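# Swing the folded wire-holder arm fully outward

## Task

On the harness board there is a wire holder mounted on a swing arm that is currently folded in across the board; pivot that arm outward until it reaches its stop. It only counts if the arm stays there by itself once the robot lets go, and at the end both hands must release and back away.

## Robot and tools

Robot: two arms, left_arm and right_arm, facing each other across a table. Each carries an identical five-finger right hand (not mirrored), so every hand axis and number means the same on both. Joint load limits: 139 N m for shoulder pan, shoulder lift and elbow, 26 N m for each wrist joint.

Scene frame (used in results): origin on the table top halfway between the two arm bases, z = 0 at the table, +z up, left_arm's base on the +y side. The names left/right are labels, not image sides. Reported positions are in metres, orientation as quaternion wxyz, velocities in m/s and rad/s; printed positions get less accurate at long reach.

Hand point frame (used in commands): a point 0.05 m in front of the palm, where index pad meets thumb tip in a pinch. +z runs along the straightened fingers (fingertips 0.06 to 0.07 m past the point), +y out of the palm, +x across the palm toward the little finger. The hand extends 0.08 m on the little-finger side, 0.02 m on the thumb side if the thumb is turned in front of the palm (up to 0.09 m otherwise). A wrist bracket on the little-finger side sits 0.03 m beyond the point along +y and 0.11 m across the palm; it can collide.

Row layout (every moving argument): one flat list of 28 numbers, each from -1 to 1, covering both arms: left_arm dx, dy, dz, rx, ry, rz, then left hand little, ring, middle, index, thumb_bend, thumb_turn, force_limit, speed; then the same 14 for right_arm/right_gripper. dx..rz are an offset, not a pose: measured in the hand point's own axes from its pose at the start of the action (for a call's first action, the last pose a result reported). 1.0 equals 0.6 m or 180 degrees; rx, ry, rz form one rotation vector. Within an action every row is relative to that same start pose, not to the previous row.

Hand numbers are absolute targets: fingers and thumb_bend +1 straight, -1 fully curled; thumb_turn +1 beside the palm, -1 in front of it. Pinch is roughly index -0.22, thumb_bend -0.75, thumb_turn -0.57. force_limit maps -1..+1 to about 0..10 N at the fingertip (0..15 N for the two thumb motors) and only stops closing; speed maps -1..+1 from nearly still to full (full travel 0.6 s). There is no 'no change' value: to keep a hand as it is, resend its last eight numbers, or before any were sent, its hand_measured six plus hand_force_limit and hand_speed. A motor only starts when its target changes by 0.01 or more, then locks when done. For a soft grip, close at speed -0.9 or below. A whole-hand wrap fits objects 0.035 to 0.08 m across with the thumb turned in first.

Tools:
execute_actions(actions): a list of actions; each action is up to 15 rows, one per 1/30 s step, and a short table repeats its last row to fill 15 steps (0.5 s). Empty list returns state and images only.
move(target, speed, stop_force, blocking): target is one 28-number row whose offsets are from the pose in the latest result showing one. Each hand point goes in a straight line, turning the short way; all paths finish together within 0.5 to 10 s (cut off at 10 s). speed is m/s, 0.002 to 0.5, default 0.25 (turning up to twice that in rad/s). stop_force, 9 to 40 N for both arms, ends an arm's path when its wrist sensor sees that much extra push along its motion; use it only slowly and not while rotating, and leave it out when backing off something. blocking=false returns after 0.5 s; then use wait(0) or stop before other motion; it cannot be combined with stop_force. Paths ignore obstacles and the other arm.
wait(seconds): 0 to 10, arms hold their last command.
stop(): brakes a running move.
zoom_image(camera, region): camera is cam_high, cam_low, cam_left_wrist or cam_right_wrist; region [x0, y0, x1, y1] in pixels, at most 504 by 504. cam_high and cam_low are 504x504, wrist cameras 616x616.
show_instructions(): shows the reference image pages.
finished_scene(scene): ends the current scene; pass its number. Irreversible; the goal must already hold.

Controller behaviour: each step the commanded pose is clipped to within 100 mm and 16 degrees of the measured pose, then solved by damped IK (position before orientation); motion lags about 0.17 s. After an action the arm does not continue to the far target, so send the remainder next. Elbows stop just short of straight.

Result lines: the state line per arm gives pose and velocity; 'Hand target' is where the controller is now driving; 'pose unreachable' means clearance checks altered that arm's command; HELD on step readings means part of a row was held back. Wrist force/torque are in the end effector's axes, with offsets up to about 4 N, noise up to 2.4 N, saturating near 50 N; pushing on a surface reads as force back into the arm. hand_measured, hand_stopped_by (moving, target, force, stalled, fault) and hand_load_n list six values in motor order; loads near 0 mean a lost grip. The move line reports the ending (done, off_target, moving, held, contact, fault) and limits (paced = clipped, held = steps blocked, after which the arm may jump fast) plus distance to target.

Avoid: arms touching or pressing on each other, any part included; stiff contact with targets beyond the surface (torque or 150 N outside force causes a 10 s stop); overheating motors (warning at 70 °C, brake at 85 °C) by holding loads long; fast collisions, slams and drops. Push the swing arm gently to its end stop, confirm it stays there, open the hand and withdraw before finishing.

Each tool is called after ">>>" in YAML: its name, and indented under it one key for each argument.

## Session

>>> execute_actions:
  actions: []

Scene clock: 0.00 s.
left_arm: end_effector_position=(+0.2918, +0.5122, +0.4752) hand_measured=(+1.000, +1.000, +1.000, +1.000, +1.000, +1.000) hand_load_n=(+0.0, +0.0, +0.0, +0.0, +0.0, +0.0) hand_stopped_by=(target, target, target, target, target, target) hand_force_limit=0.00 hand_speed=-0.80 end_effector_quat_wxyz=(-0.001, +0.323, +0.946, -0.009) end_effector_velocity=(+0.000, -0.000, -0.000) end_effector_angular_velocity=(+0.001, +0.000, -0.001) | right_arm: end_effector_position=(+0.1957, -0.2915, +0.4804) hand_measured=(+1.000, +1.000, +1.000, +1.000, +1.000, +1.000) hand_load_n=(+0.0, +0.0, +0.0, +0.0, +0.0, +0.0) hand_stopped_by=(target, target, target, target, target, target) hand_force_limit=0.00 hand_speed=-0.80 end_effector_quat_wxyz=(+0.008, -0.304, +0.952, -0.014) end_effector_velocity=(-0.000, +0.000, +0.000) end_effector_angular_velocity=(+0.002, +0.001, -0.000)
Joint positions: left_arm=[ 0.556 -1.697  1.324  1.935  1.587 -1.882] | right_arm=[-1.16  -1.712  1.318  1.948  1.599 -1.894]
Joint velocities: left_arm=[-0.001  0.     0.001 -0.    -0.     0.   ] | right_arm=[-0.     0.    -0.001  0.001 -0.002  0.   ]
Motor temperatures (°C, as the motors report them): left_arm=[25 25 25 31 33 28] | right_arm=[26 22 26 31 31 29]
Wrist force (N, on the end effector, along its own x y z axes, offset not removed): no reading
Wrist torque (N m, same axes, about the end effector's origin, offset not removed): no reading
Hand target (left_arm): +0.292, +0.512, +0.475; -0.001, +0.323, +0.946, -0.009
Hand target (right_arm): +0.196, -0.291, +0.480; +0.008, -0.304, +0.952, -0.014

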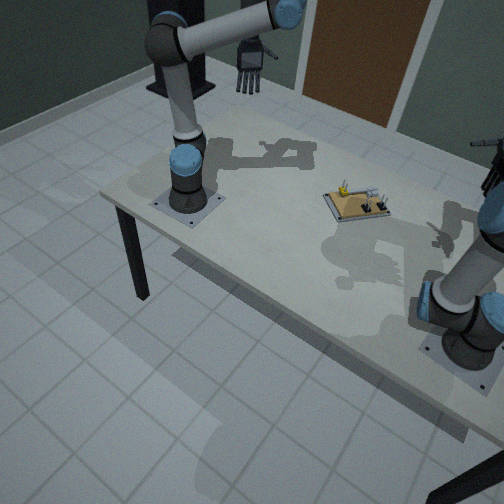

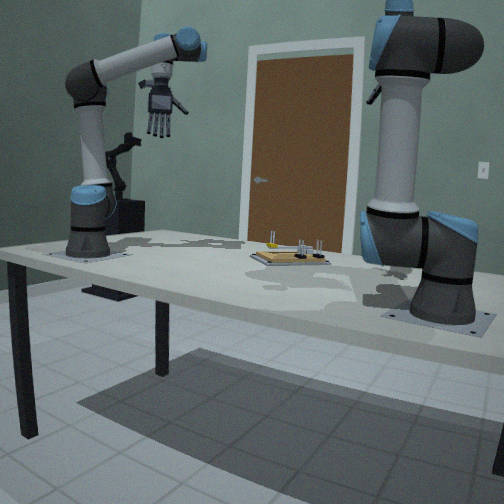

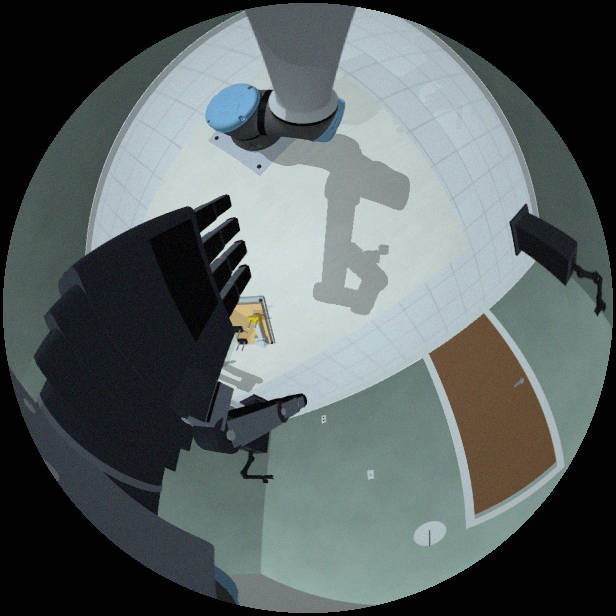

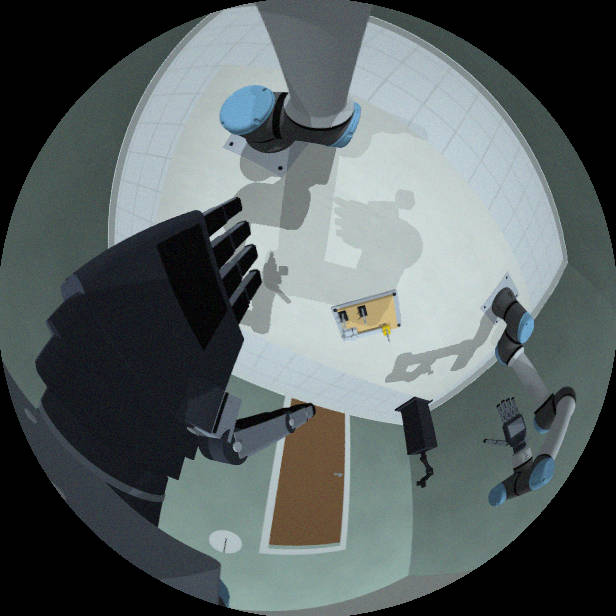

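>>> move:
  target: [-0.56,-0.36,0.485,0,0,0,1,1,1,1,1,1,0,-0.8,0,0,0,0,0,0,1,1,1,1,1,1,0,-0.8]
  speed: 0.3

>>> zoom_image:
  camera: "cam_left_wrist"
  region: [200,170,400,370]

Scene clock: 3.70 s.
left_arm: end_effector_position=(+0.4237, +0.1310, +0.1901) hand_measured=(+1.000, +1.000, +1.000, +1.000, +1.000, +1.000) hand_load_n=(+0.0, +0.0, +0.0, +0.0, +0.0, +0.0) hand_stopped_by=(target, target, target, target, target, target) hand_force_limit=0.00 hand_speed=-0.80 end_effector_quat_wxyz=(-0.001, +0.323, +0.946, -0.009) end_effector_velocity=(+0.001, -0.002, -0.001) end_effector_angular_velocity=(+0.002, +0.002, -0.001) | right_arm: end_effector_position=(+0.1957, -0.2915, +0.4804) hand_measured=(+1.000, +1.000, +1.000, +1.000, +1.000, +1.000) hand_load_n=(+0.0, +0.0, +0.0, +0.0, +0.0, +0.0) hand_stopped_by=(target, target, target, target, target, target) hand_force_limit=0.00 hand_speed=-0.80 end_effector_quat_wxyz=(+0.008, -0.304, +0.952, -0.014) end_effector_velocity=(-0.000, -0.000, +0.000) end_effector_angular_velocity=(-0.000, -0.001, +0.000)
Joint positions: left_arm=[ 0.376 -0.805  0.873  1.491  1.584 -2.063] | right_arm=[-1.16  -1.712  1.318  1.948  1.599 -1.894]
Joint velocities: left_arm=[-0.     0.009 -0.012  0.006  0.001  0.001] | right_arm=[-0.    -0.001 -0.     0.     0.    -0.001]
Motor temperatures (°C, as the motors report them): left_arm=[25 25 25 31 33 28] | right_arm=[26 22 26 31 31 29]
Wrist force (N, on the end effector, along its own x y z axes, offset not removed): left_arm=[2.7 -0.9 0.1] | right_arm=[-0.8 1.0 0.4]
Wrist torque (N m, same axes, about the end effector's origin, offset not removed): left_arm=[-0.24 -0.33 0.05] | right_arm=[0.06 0.09 -0.04]
Hand target (left_arm): +0.424, +0.131, +0.190; -0.001, +0.323, +0.946, -0.009
Hand target (right_arm): +0.196, -0.291, +0.480; +0.008, -0.304, +0.952, -0.014
Off the commanded pose (left_arm): 0.001 m, 0 deg.
Off the commanded pose (right_arm): 0.000 m, 0 deg.
move: done

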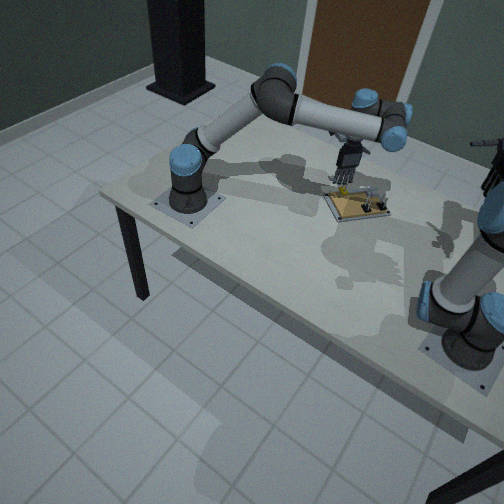

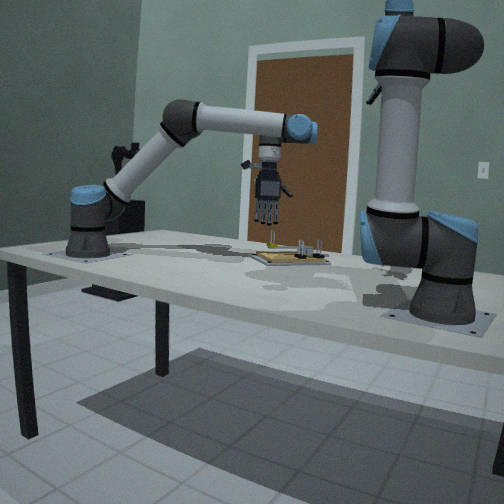

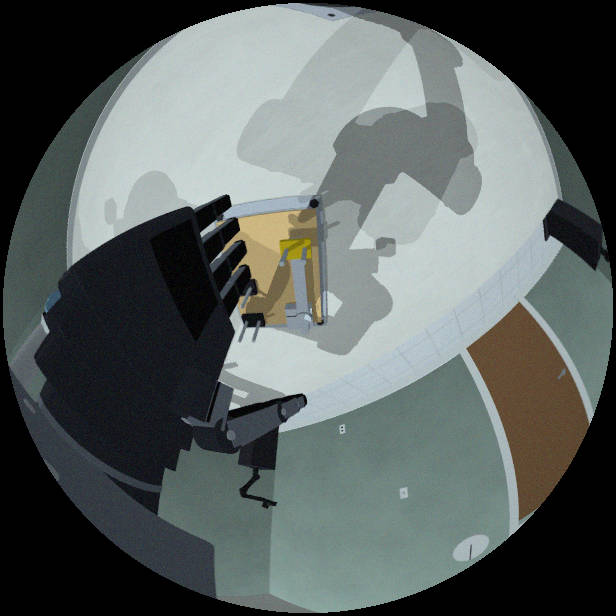

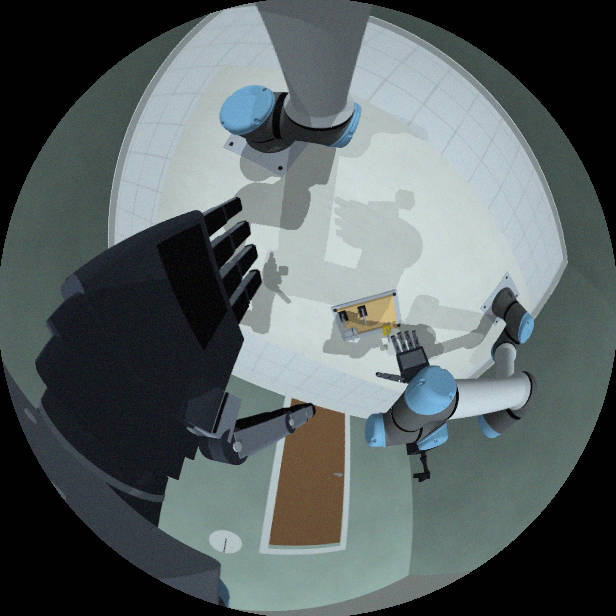

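Region (200, 170, 400, 370) of cam_left_wrist's 616x616 image, scaled by 2.520, with more detail than that image has.

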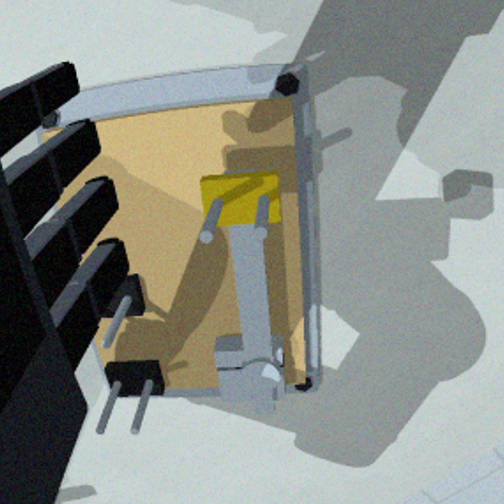

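>>> move:
  target: [0,0.03,0.1,0,0,0,1,1,1,1,1,1,0,-0.8,0,0,0,0,0,0,1,1,1,1,1,1,0,-0.8]
  speed: 0.08
  stop_force: 10

>>> zoom_image:
  camera: "cam_left_wrist"
  region: [200,170,400,370]

>>> zoom_image:
  camera: "cam_low"
  region: [230,180,350,280]

Scene clock: 7.70 s.
left_arm: end_effector_position=(+0.4341, +0.1441, +0.1301) hand_measured=(+1.000, +1.000, +1.000, +1.000, +1.000, +1.000) hand_load_n=(+0.0, +0.0, +0.0, +0.0, +0.0, +0.0) hand_stopped_by=(target, target, target, target, target, target) hand_force_limit=0.00 hand_speed=-0.80 end_effector_quat_wxyz=(-0.001, +0.323, +0.946, -0.009) end_effector_velocity=(-0.000, -0.000, -0.003) end_effector_angular_velocity=(-0.000, -0.000, -0.002) | right_arm: end_effector_position=(+0.1957, -0.2915, +0.4804) hand_measured=(+1.000, +1.000, +1.000, +1.000, +1.000, +1.000) hand_load_n=(+0.0, +0.0, +0.0, +0.0, +0.0, +0.0) hand_stopped_by=(target, target, target, target, target, target) hand_force_limit=0.00 hand_speed=-0.80 end_effector_quat_wxyz=(+0.008, -0.304, +0.952, -0.014) end_effector_velocity=(-0.001, -0.000, -0.000) end_effector_angular_velocity=(-0.001, +0.002, +0.001)
Joint positions: left_arm=[ 0.401 -0.792  1.005  1.346  1.585 -2.037] | right_arm=[-1.16  -1.712  1.318  1.948  1.599 -1.894]
Joint velocities: left_arm=[-0.     0.001  0.004 -0.006  0.     0.001] | right_arm=[ 0.    -0.     0.002  0.001  0.    -0.001]
Motor temperatures (°C, as the motors report them): left_arm=[25 25 25 31 33 28] | right_arm=[26 22 26 31 31 29]
Wrist force (N, on the end effector, along its own x y z axes, offset not removed): left_arm=[1.9 -1.4 -0.3] | right_arm=[0.8 3.1 1.0]
Wrist torque (N m, same axes, about the end effector's origin, offset not removed): left_arm=[-0.20 -0.37 -0.17] | right_arm=[0.62 -0.04 -0.09]
Hand target (left_arm): +0.434, +0.144, +0.130; -0.001, +0.323, +0.946, -0.009
Hand target (right_arm): +0.196, -0.291, +0.480; +0.008, -0.304, +0.952, -0.014
Off the commanded pose (left_arm): 0.000 m, 0 deg.
Off the commanded pose (right_arm): 0.000 m, 0 deg.
move: done

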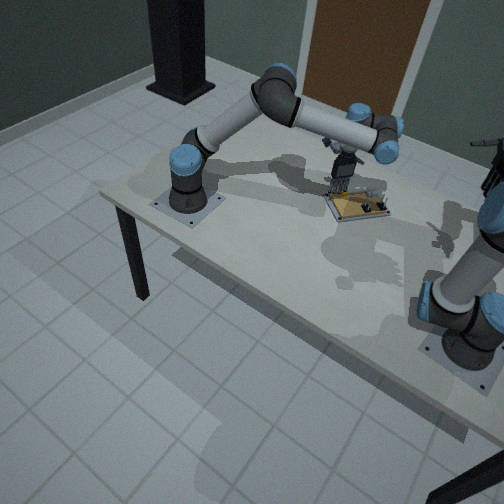

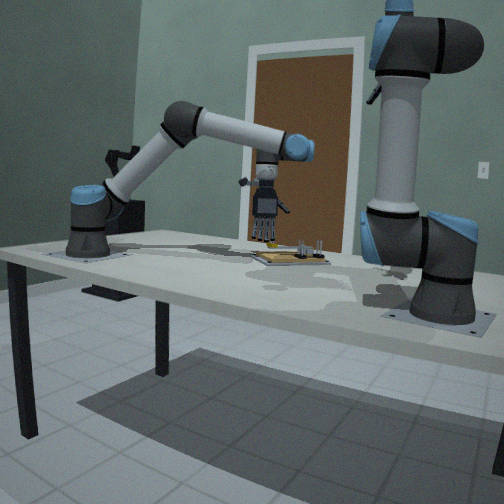

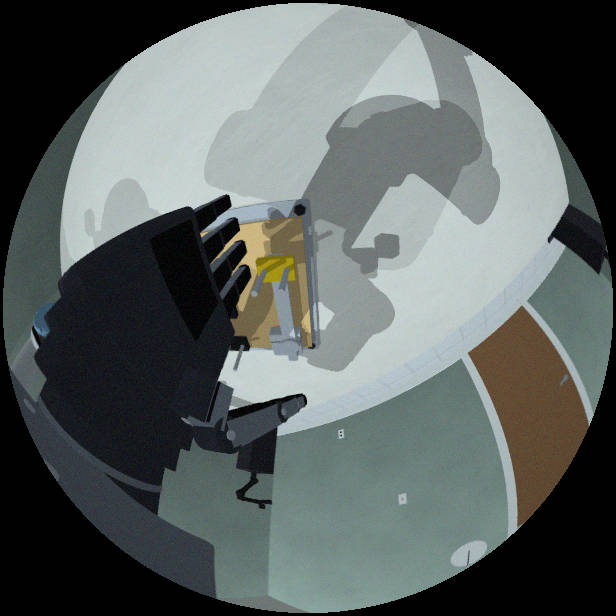

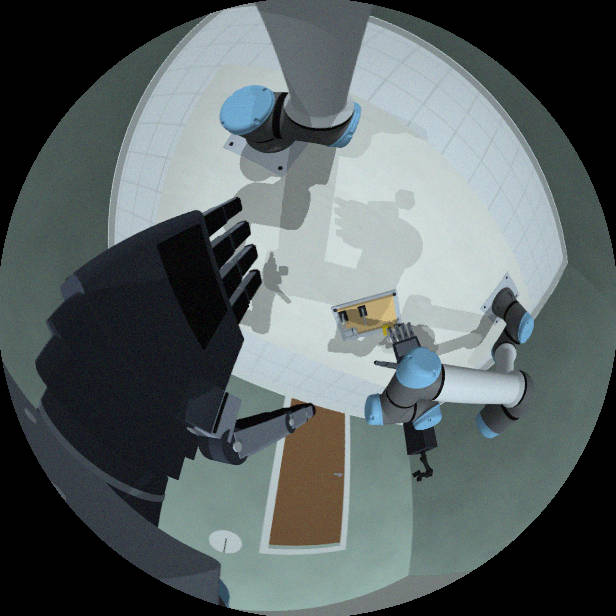

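Region (200, 170, 400, 370) of cam_left_wrist's 616x616 image, scaled by 2.520, with more detail than that image has.

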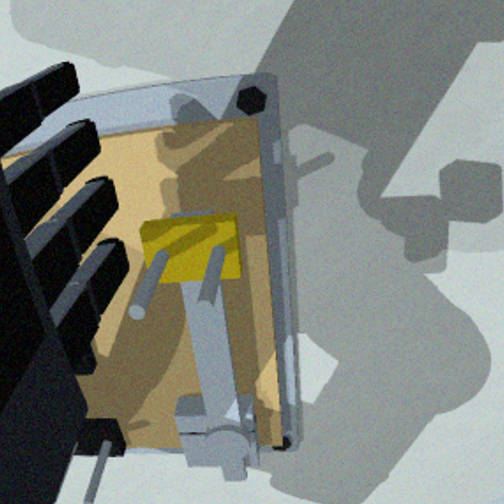

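Region (230, 180, 350, 280) of cam_low's 504x504 image, scaled by 4.200, with more detail than that image has.

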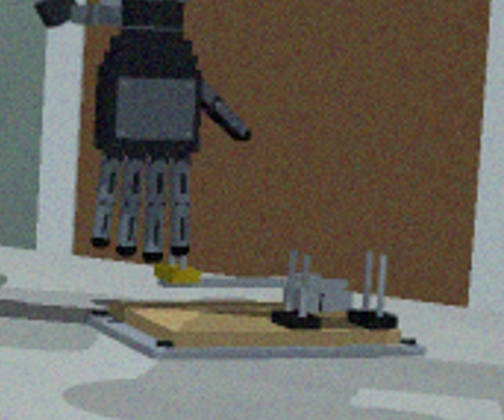

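>>> move:
  target: [-0.051,0.095,0,0,0,0.139,1,1,1,1,1,1,0,-0.8,0,0,0,0,0,0,1,1,1,1,1,1,0,-0.8]
  speed: 0.17

>>> move:
  target: [-0.043,0.076,0,0,0,0.139,1,1,1,1,1,1,0,-0.8,0,0,0,0,0,0,1,1,1,1,1,1,0,-0.8]
  speed: 0.2

>>> zoom_image:
  camera: "cam_left_wrist"
  region: [200,170,400,370]

Scene clock: 11.37 s.
left_arm: end_effector_position=(+0.4928, +0.1705, +0.1290) hand_measured=(+1.000, +1.000, +1.000, +1.000, +1.000, +1.000) hand_load_n=(+0.0, +0.0, +0.0, +0.0, +0.0, +0.0) hand_stopped_by=(target, target, target, target, target, target) hand_force_limit=0.00 hand_speed=-0.80 end_effector_quat_wxyz=(+0.001, +0.519, +0.855, -0.009) end_effector_velocity=(+0.003, +0.001, +0.000) end_effector_angular_velocity=(-0.001, +0.001, -0.013) | right_arm: end_effector_position=(+0.1957, -0.2915, +0.4804) hand_measured=(+1.000, +1.000, +1.000, +1.000, +1.000, +1.000) hand_load_n=(+0.0, +0.0, +0.0, +0.0, +0.0, +0.0) hand_stopped_by=(target, target, target, target, target, target) hand_force_limit=0.00 hand_speed=-0.80 end_effector_quat_wxyz=(+0.008, -0.304, +0.952, -0.014) end_effector_velocity=(-0.000, -0.000, +0.000) end_effector_angular_velocity=(-0.000, +0.000, -0.000)
Joint positions: left_arm=[ 0.526 -0.807  1.035  1.333  1.586 -1.477] | right_arm=[-1.16  -1.712  1.318  1.948  1.599 -1.894]
Joint velocities: left_arm=[ 0.006  0.001 -0.003  0.001  0.001  0.019] | right_arm=[ 0.     0.    -0.     0.001  0.     0.   ]
Motor temperatures (°C, as the motors report them): left_arm=[25 25 25 31 33 28] | right_arm=[26 22 26 31 31 29]
Wrist force (N, on the end effector, along its own x y z axes, offset not removed): left_arm=[2.4 -0.6 1.0] | right_arm=[2.9 1.8 -4.6]
Wrist torque (N m, same axes, about the end effector's origin, offset not removed): left_arm=[-0.19 -0.37 -0.17] | right_arm=[0.58 -0.17 -0.04]
Hand target (left_arm): +0.493, +0.171, +0.129; +0.001, +0.520, +0.854, -0.009
Hand target (right_arm): +0.196, -0.291, +0.480; +0.008, -0.304, +0.952, -0.014
Off the commanded pose (left_arm): 0.000 m, 0 deg.
Off the commanded pose (right_arm): 0.000 m, 0 deg.
move: done

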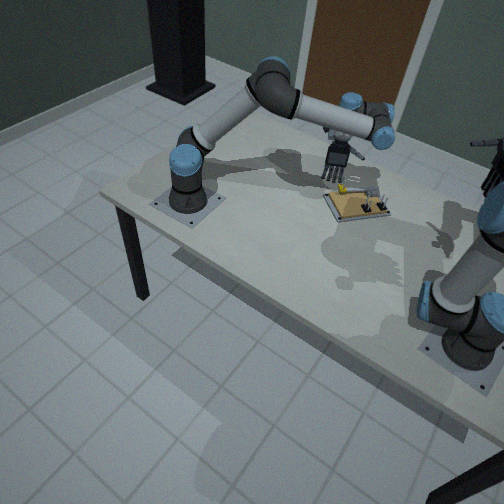

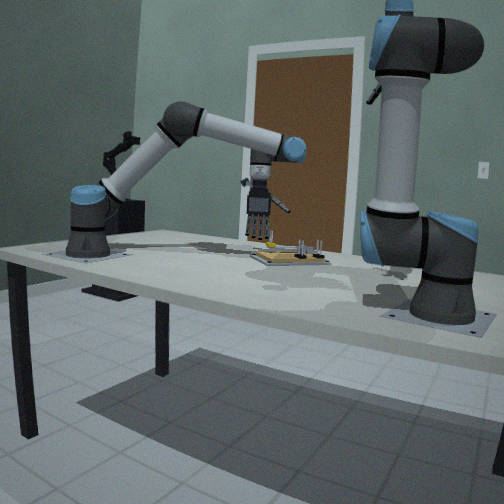

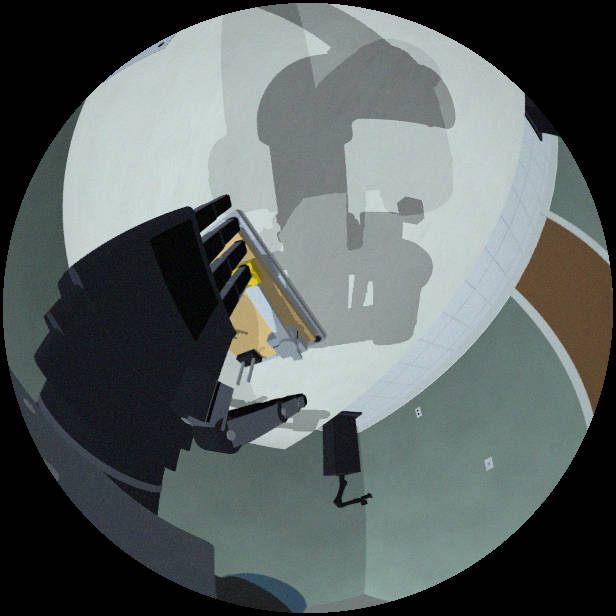

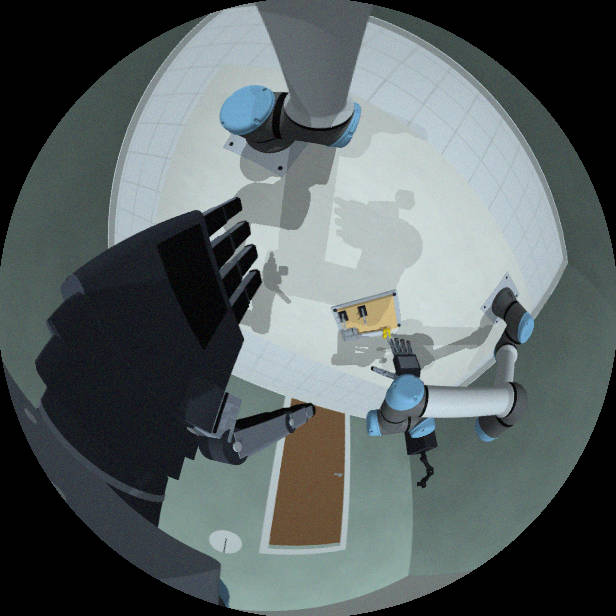

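Scene clock: 12.97 s.
left_arm: end_effector_position=(+0.5450, +0.1687, +0.1286) hand_measured=(+1.000, +1.000, +1.000, +1.000, +1.000, +1.000) hand_load_n=(+0.0, +0.0, +0.0, +0.0, +0.0, +0.0) hand_stopped_by=(target, target, target, target, target, target) hand_force_limit=0.00 hand_speed=-0.80 end_effector_quat_wxyz=(+0.003, +0.692, +0.722, -0.009) end_effector_velocity=(+0.002, +0.000, -0.000) end_effector_angular_velocity=(+0.001, +0.002, -0.010) | right_arm: end_effector_position=(+0.1957, -0.2915, +0.4804) hand_measured=(+1.000, +1.000, +1.000, +1.000, +1.000, +1.000) hand_load_n=(+0.0, +0.0, +0.0, +0.0, +0.0, +0.0) hand_stopped_by=(target, target, target, target, target, target) hand_force_limit=0.00 hand_speed=-0.80 end_effector_quat_wxyz=(+0.008, -0.304, +0.952, -0.014) end_effector_velocity=(-0.000, +0.000, -0.000) end_effector_angular_velocity=(-0.000, +0.003, -0.000)
Joint positions: left_arm=[ 0.633 -0.731  0.902  1.392  1.587 -0.935] | right_arm=[-1.16  -1.712  1.318  1.948  1.599 -1.894]
Joint velocities: left_arm=[ 0.004  0.004 -0.008  0.005  0.001  0.015] | right_arm=[ 0.     0.001  0.001  0.001 -0.001  0.   ]
Motor temperatures (°C, as the motors report them): left_arm=[25 25 25 31 33 28] | right_arm=[26 22 26 31 31 29]
Wrist force (N, on the end effector, along its own x y z axes, offset not removed): left_arm=[2.2 0.0 0.0] | right_arm=[-3.4 2.2 -1.6]
Wrist torque (N m, same axes, about the end effector's origin, offset not removed): left_arm=[0.08 -0.39 -0.07] | right_arm=[0.45 0.52 -0.25]
Hand target (left_arm): +0.545, +0.169, +0.129; +0.003, +0.692, +0.722, -0.009
Hand target (right_arm): +0.196, -0.291, +0.480; +0.008, -0.304, +0.952, -0.014
Off the commanded pose (left_arm): 0.000 m, 0 deg.
Off the commanded pose (right_arm): 0.000 m, 0 deg.
move: done

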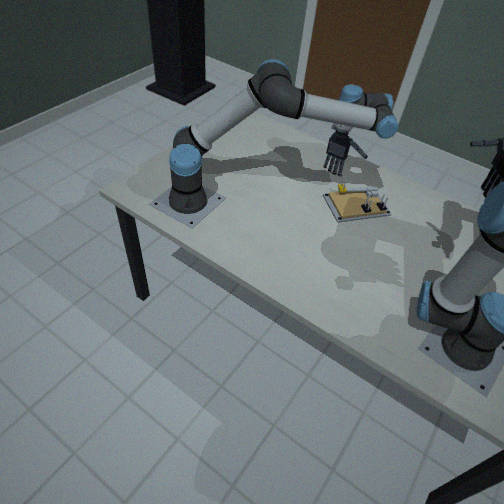

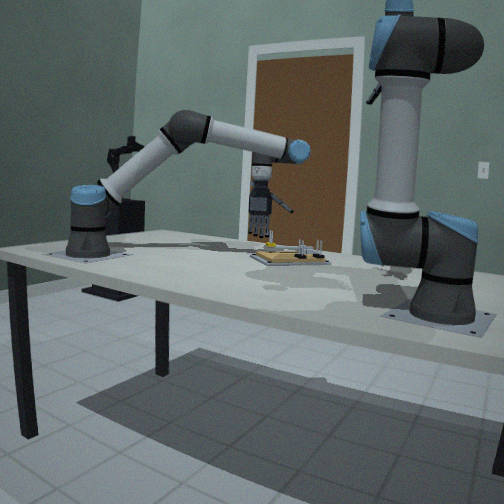

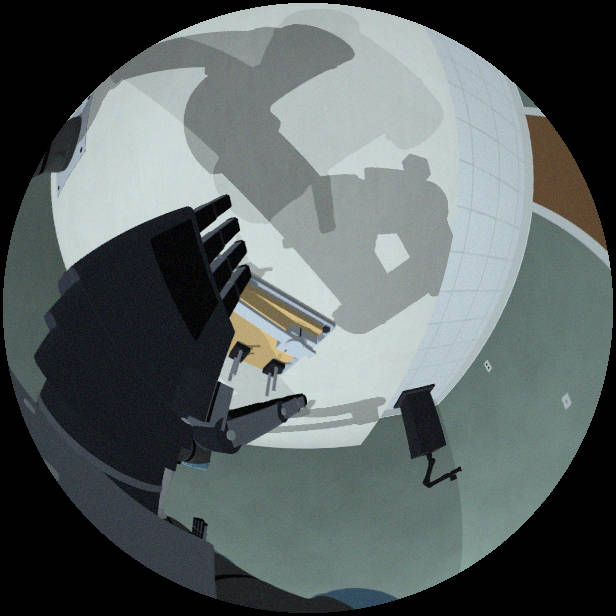

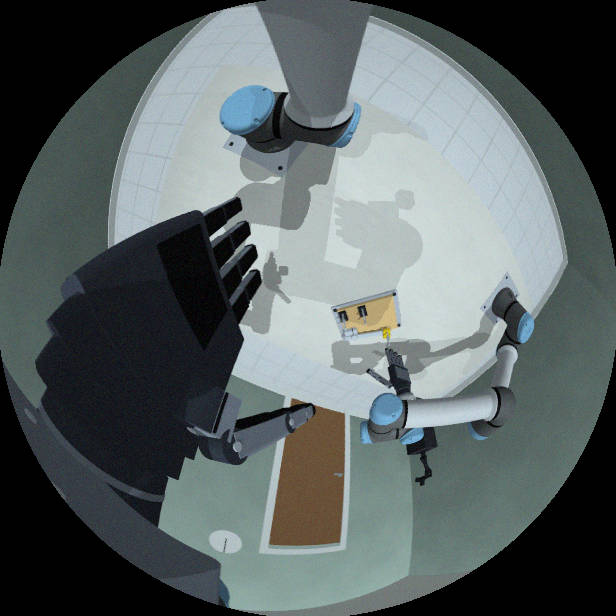

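Region (200, 170, 400, 370) of cam_left_wrist's 616x616 image, scaled by 2.520, with more detail than that image has.

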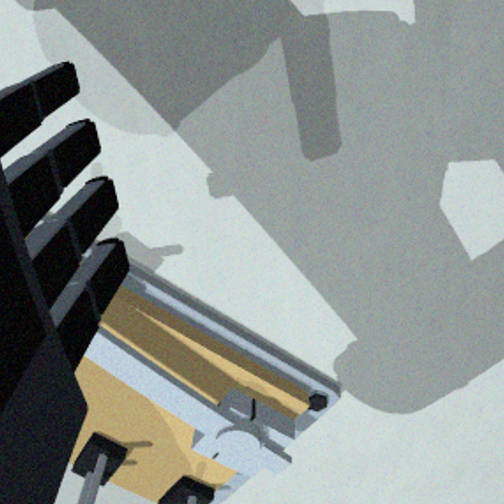

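>>> move:
  target: [-0.058,-0.173,-0.125,0,0,-0.278,1,1,1,1,1,1,0,-0.8,0,0,0,0,0,0,1,1,1,1,1,1,0,-0.8]
  speed: 0.35

>>> move:
  target: [0,0,0.165,0,0,0,1,1,1,1,1,1,0,-0.8,0,0,0,0,0,0,1,1,1,1,1,1,0,-0.8]
  speed: 0.08
  stop_force: 10

>>> zoom_image:
  camera: "cam_left_wrist"
  region: [200,170,400,370]

>>> zoom_image:
  camera: "cam_low"
  region: [230,180,350,280]

Scene clock: 17.27 s.
left_arm: end_effector_position=(+0.4437, +0.1308, +0.2051) hand_measured=(+1.000, +1.000, +1.000, +1.000, +1.000, +1.000) hand_load_n=(+0.0, +0.0, +0.0, +0.0, +0.0, +0.0) hand_stopped_by=(target, target, target, target, target, target) hand_force_limit=0.00 hand_speed=-0.80 end_effector_quat_wxyz=(-0.001, +0.322, +0.947, -0.009) end_effector_velocity=(-0.001, -0.001, +0.001) end_effector_angular_velocity=(+0.003, +0.001, +0.016) | right_arm: end_effector_position=(+0.1957, -0.2915, +0.4804) hand_measured=(+1.000, +1.000, +1.000, +1.000, +1.000, +1.000) hand_load_n=(+0.0, +0.0, +0.0, +0.0, +0.0, +0.0) hand_stopped_by=(target, target, target, target, target, target) hand_force_limit=0.00 hand_speed=-0.80 end_effector_quat_wxyz=(+0.008, -0.304, +0.952, -0.014) end_effector_velocity=(+0.000, -0.000, -0.000) end_effector_angular_velocity=(-0.001, +0.001, -0.001)
Joint positions: left_arm=[ 0.406 -0.766  0.765  1.56   1.585 -2.034] | right_arm=[-1.16  -1.712  1.318  1.948  1.599 -1.894]
Joint velocities: left_arm=[-0.003  0.005 -0.01   0.008 -0.001 -0.019] | right_arm=[-0.001 -0.     0.001  0.     0.001 -0.   ]
Motor temperatures (°C, as the motors report them): left_arm=[25 25 25 31 33 28] | right_arm=[26 22 26 31 31 29]
Wrist force (N, on the end effector, along its own x y z axes, offset not removed): left_arm=[2.9 -1.0 0.7] | right_arm=[-2.4 -1.1 -0.8]
Wrist torque (N m, same axes, about the end effector's origin, offset not removed): left_arm=[-0.19 -0.50 0.05] | right_arm=[-0.17 0.61 -0.20]
Hand target (left_arm): +0.444, +0.131, +0.205; -0.001, +0.321, +0.947, -0.009
Hand target (right_arm): +0.196, -0.291, +0.480; +0.008, -0.304, +0.952, -0.014
Off the commanded pose (left_arm): 0.000 m, 0 deg.
Off the commanded pose (right_arm): 0.000 m, 0 deg.
move: done

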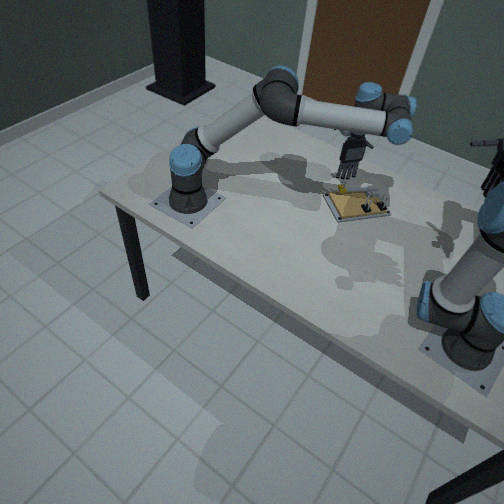

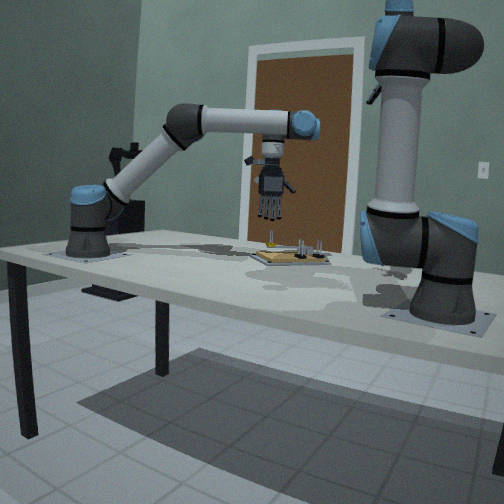

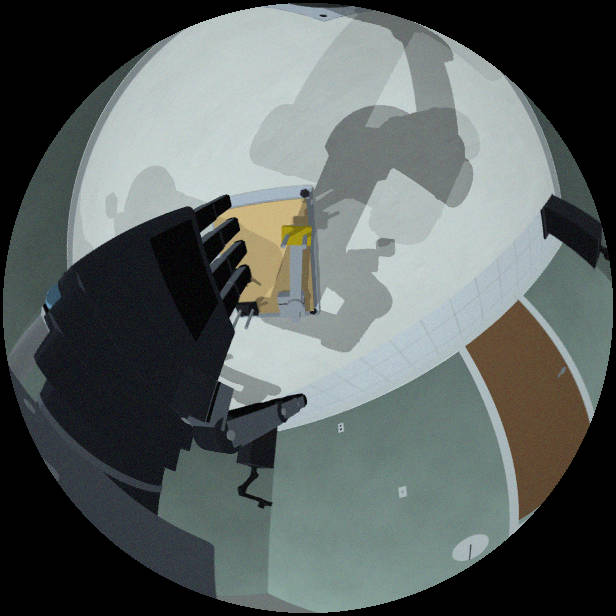

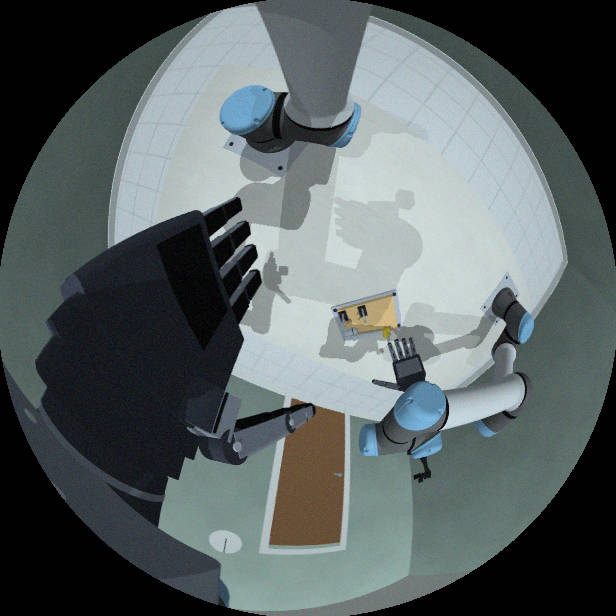

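Scene clock: 18.97 s.
left_arm: end_effector_position=(+0.4429, +0.1290, +0.1064) hand_measured=(+1.000, +1.000, +1.000, +1.000, +1.000, +1.000) hand_load_n=(+0.0, +0.0, +0.0, +0.0, +0.0, +0.0) hand_stopped_by=(target, target, target, target, target, target) hand_force_limit=0.00 hand_speed=-0.80 end_effector_quat_wxyz=(-0.001, +0.322, +0.947, -0.009) end_effector_velocity=(-0.000, -0.001, -0.003) end_effector_angular_velocity=(-0.000, -0.000, -0.001) | right_arm: end_effector_position=(+0.1957, -0.2915, +0.4804) hand_measured=(+1.000, +1.000, +1.000, +1.000, +1.000, +1.000) hand_load_n=(+0.0, +0.0, +0.0, +0.0, +0.0, +0.0) hand_stopped_by=(target, target, target, target, target, target) hand_force_limit=0.00 hand_speed=-0.80 end_effector_quat_wxyz=(+0.008, -0.304, +0.952, -0.014) end_effector_velocity=(-0.000, -0.000, +0.000) end_effector_angular_velocity=(-0.001, -0.000, +0.000)
Joint positions: left_arm=[ 0.403 -0.729  0.952  1.335  1.585 -2.036] | right_arm=[-1.16  -1.712  1.318  1.948  1.599 -1.894]
Joint velocities: left_arm=[-0.001  0.002  0.003 -0.005 -0.     0.   ] | right_arm=[-0.    -0.    -0.001  0.001  0.001 -0.   ]
Motor temperatures (°C, as the motors report them): left_arm=[25 25 25 31 33 28] | right_arm=[26 22 26 31 31 29]
Wrist force (N, on the end effector, along its own x y z axes, offset not removed): left_arm=[3.1 -1.3 -1.8] | right_arm=[1.8 2.9 1.2]
Wrist torque (N m, same axes, about the end effector's origin, offset not removed): left_arm=[-0.09 -0.38 -0.03] | right_arm=[0.46 -0.21 0.05]
Hand target (left_arm): +0.443, +0.129, +0.106; -0.001, +0.322, +0.947, -0.009
Hand target (right_arm): +0.196, -0.291, +0.480; +0.008, -0.304, +0.952, -0.014
Off the commanded pose (left_arm): 0.000 m, 0 deg.
Off the commanded pose (right_arm): 0.000 m, 0 deg.
move: done

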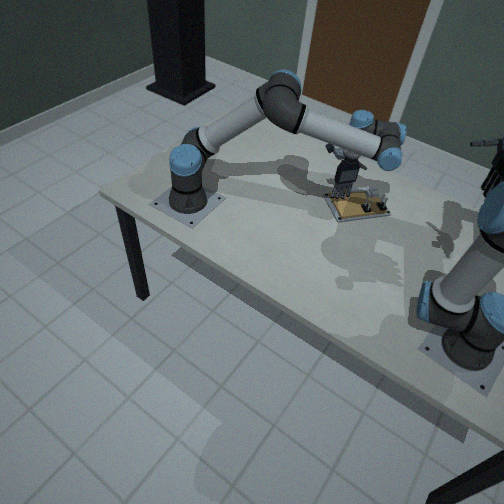

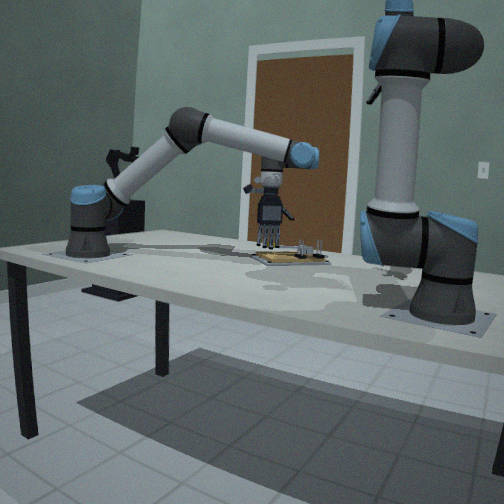

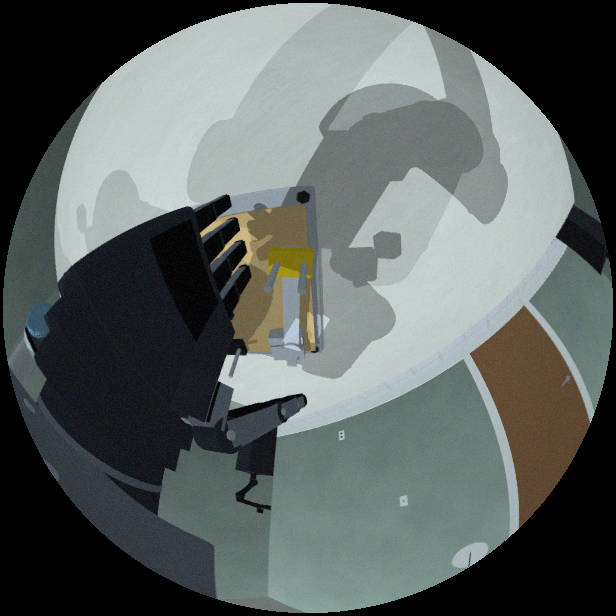

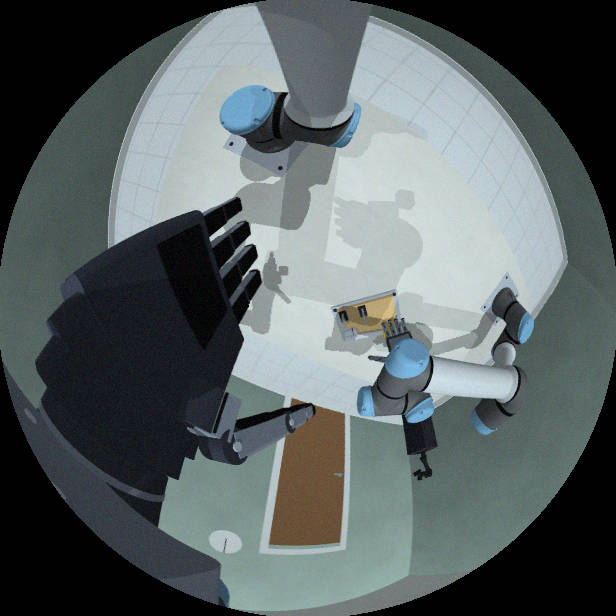

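Region (200, 170, 400, 370) of cam_left_wrist's 616x616 image, scaled by 2.520, with more detail than that image has.

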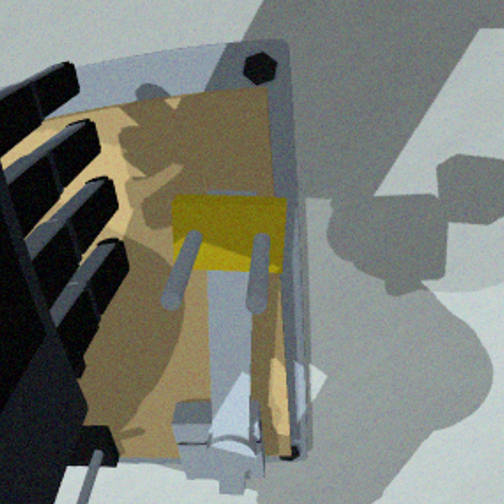

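Region (230, 180, 350, 280) of cam_low's 504x504 image, scaled by 4.200, with more detail than that image has.

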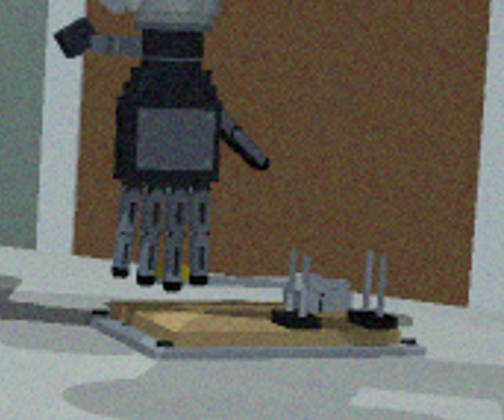

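>>> move:
  target: [-0.062,0.115,0.006,0,0,0.194,1,1,1,1,1,1,0,-0.8,0,0,0,0,0,0,1,1,1,1,1,1,0,-0.8]
  speed: 0.2

>>> zoom_image:
  camera: "cam_left_wrist"
  region: [200,190,400,390]

Scene clock: 22.30 s.
left_arm: end_effector_position=(+0.5141, +0.1609, +0.1016) hand_measured=(+1.000, +1.000, +1.000, +1.000, +1.000, +1.000) hand_load_n=(+0.0, +0.0, +0.0, +0.5, +0.0, +0.0) hand_stopped_by=(target, target, target, target, target, target) hand_force_limit=0.00 hand_speed=-0.80 end_effector_quat_wxyz=(+0.002, +0.591, +0.807, -0.009) end_effector_velocity=(+0.001, +0.000, -0.000) end_effector_angular_velocity=(+0.000, +0.001, -0.012) | right_arm: end_effector_position=(+0.1957, -0.2915, +0.4804) hand_measured=(+1.000, +1.000, +1.000, +1.000, +1.000, +1.000) hand_load_n=(+0.0, +0.0, +0.0, +0.0, +0.0, +0.0) hand_stopped_by=(target, target, target, target, target, target) hand_force_limit=0.00 hand_speed=-0.80 end_effector_quat_wxyz=(+0.008, -0.304, +0.952, -0.014) end_effector_velocity=(-0.000, +0.000, -0.000) end_effector_angular_velocity=(+0.001, +0.002, -0.000)
Joint positions: left_arm=[ 0.56  -0.748  1.002  1.307  1.587 -1.272] | right_arm=[-1.16  -1.712  1.318  1.948  1.599 -1.894]
Joint velocities: left_arm=[ 0.003  0.001 -0.001  0.001  0.001  0.015] | right_arm=[ 0.     0.001  0.001  0.    -0.002  0.   ]
Motor temperatures (°C, as the motors report them): left_arm=[25 25 25 31 33 28] | right_arm=[26 22 26 31 31 29]
Wrist force (N, on the end effector, along its own x y z axes, offset not removed): left_arm=[1.0 -2.9 0.4] | right_arm=[-2.7 2.8 -0.1]
Wrist torque (N m, same axes, about the end effector's origin, offset not removed): left_arm=[0.06 -0.61 -0.09] | right_arm=[0.47 0.53 -0.12]
Hand target (left_arm): +0.514, +0.161, +0.102; +0.002, +0.591, +0.806, -0.009
Hand target (right_arm): +0.196, -0.291, +0.480; +0.008, -0.304, +0.952, -0.014
Off the commanded pose (left_arm): 0.000 m, 0 deg.
Off the commanded pose (right_arm): 0.000 m, 0 deg.
move: done

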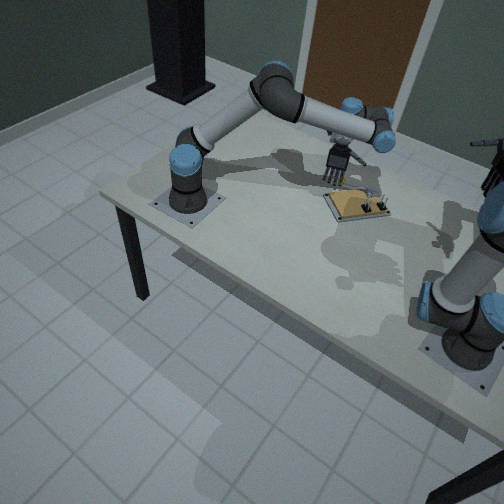

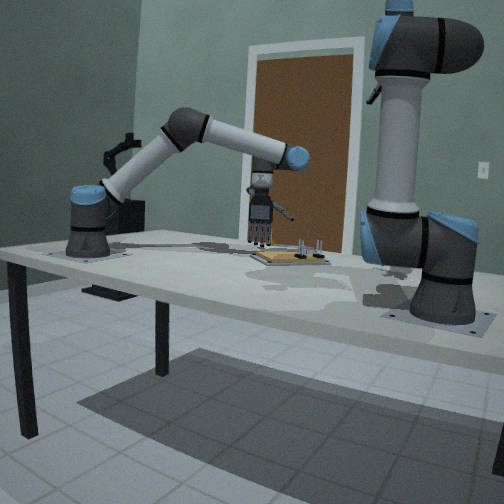

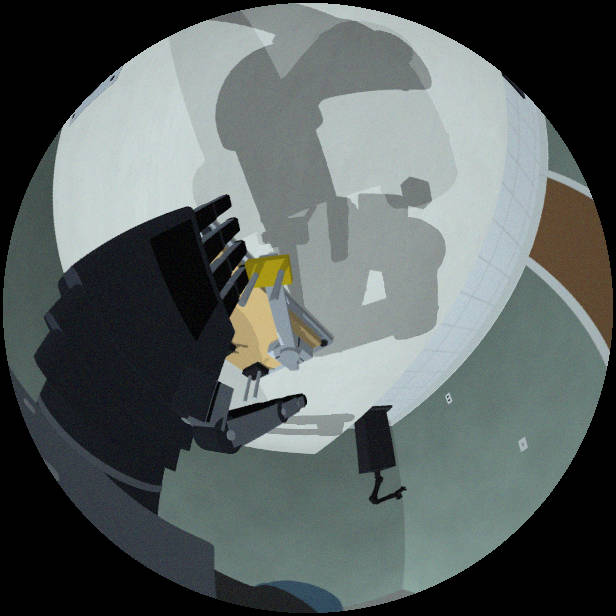

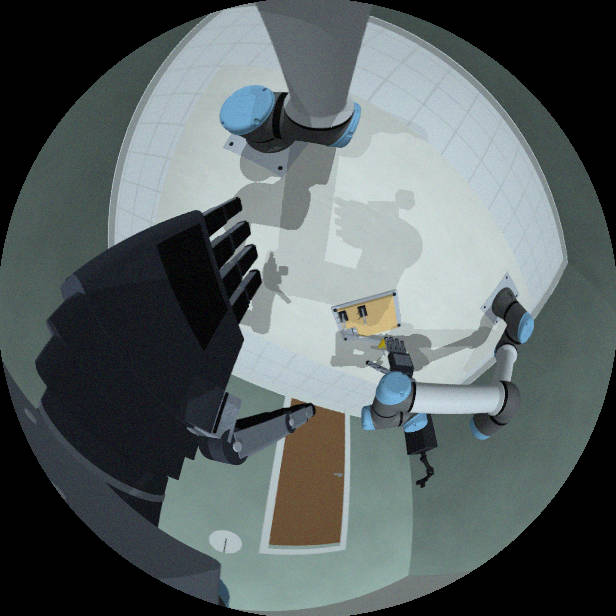

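Region (200, 190, 400, 390) of cam_left_wrist's 616x616 image, scaled by 2.520, with more detail than that image has.

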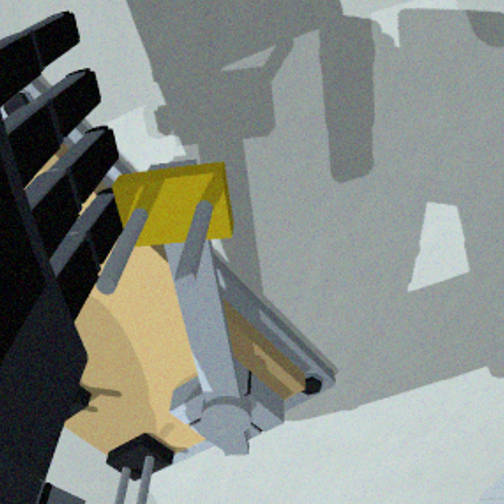

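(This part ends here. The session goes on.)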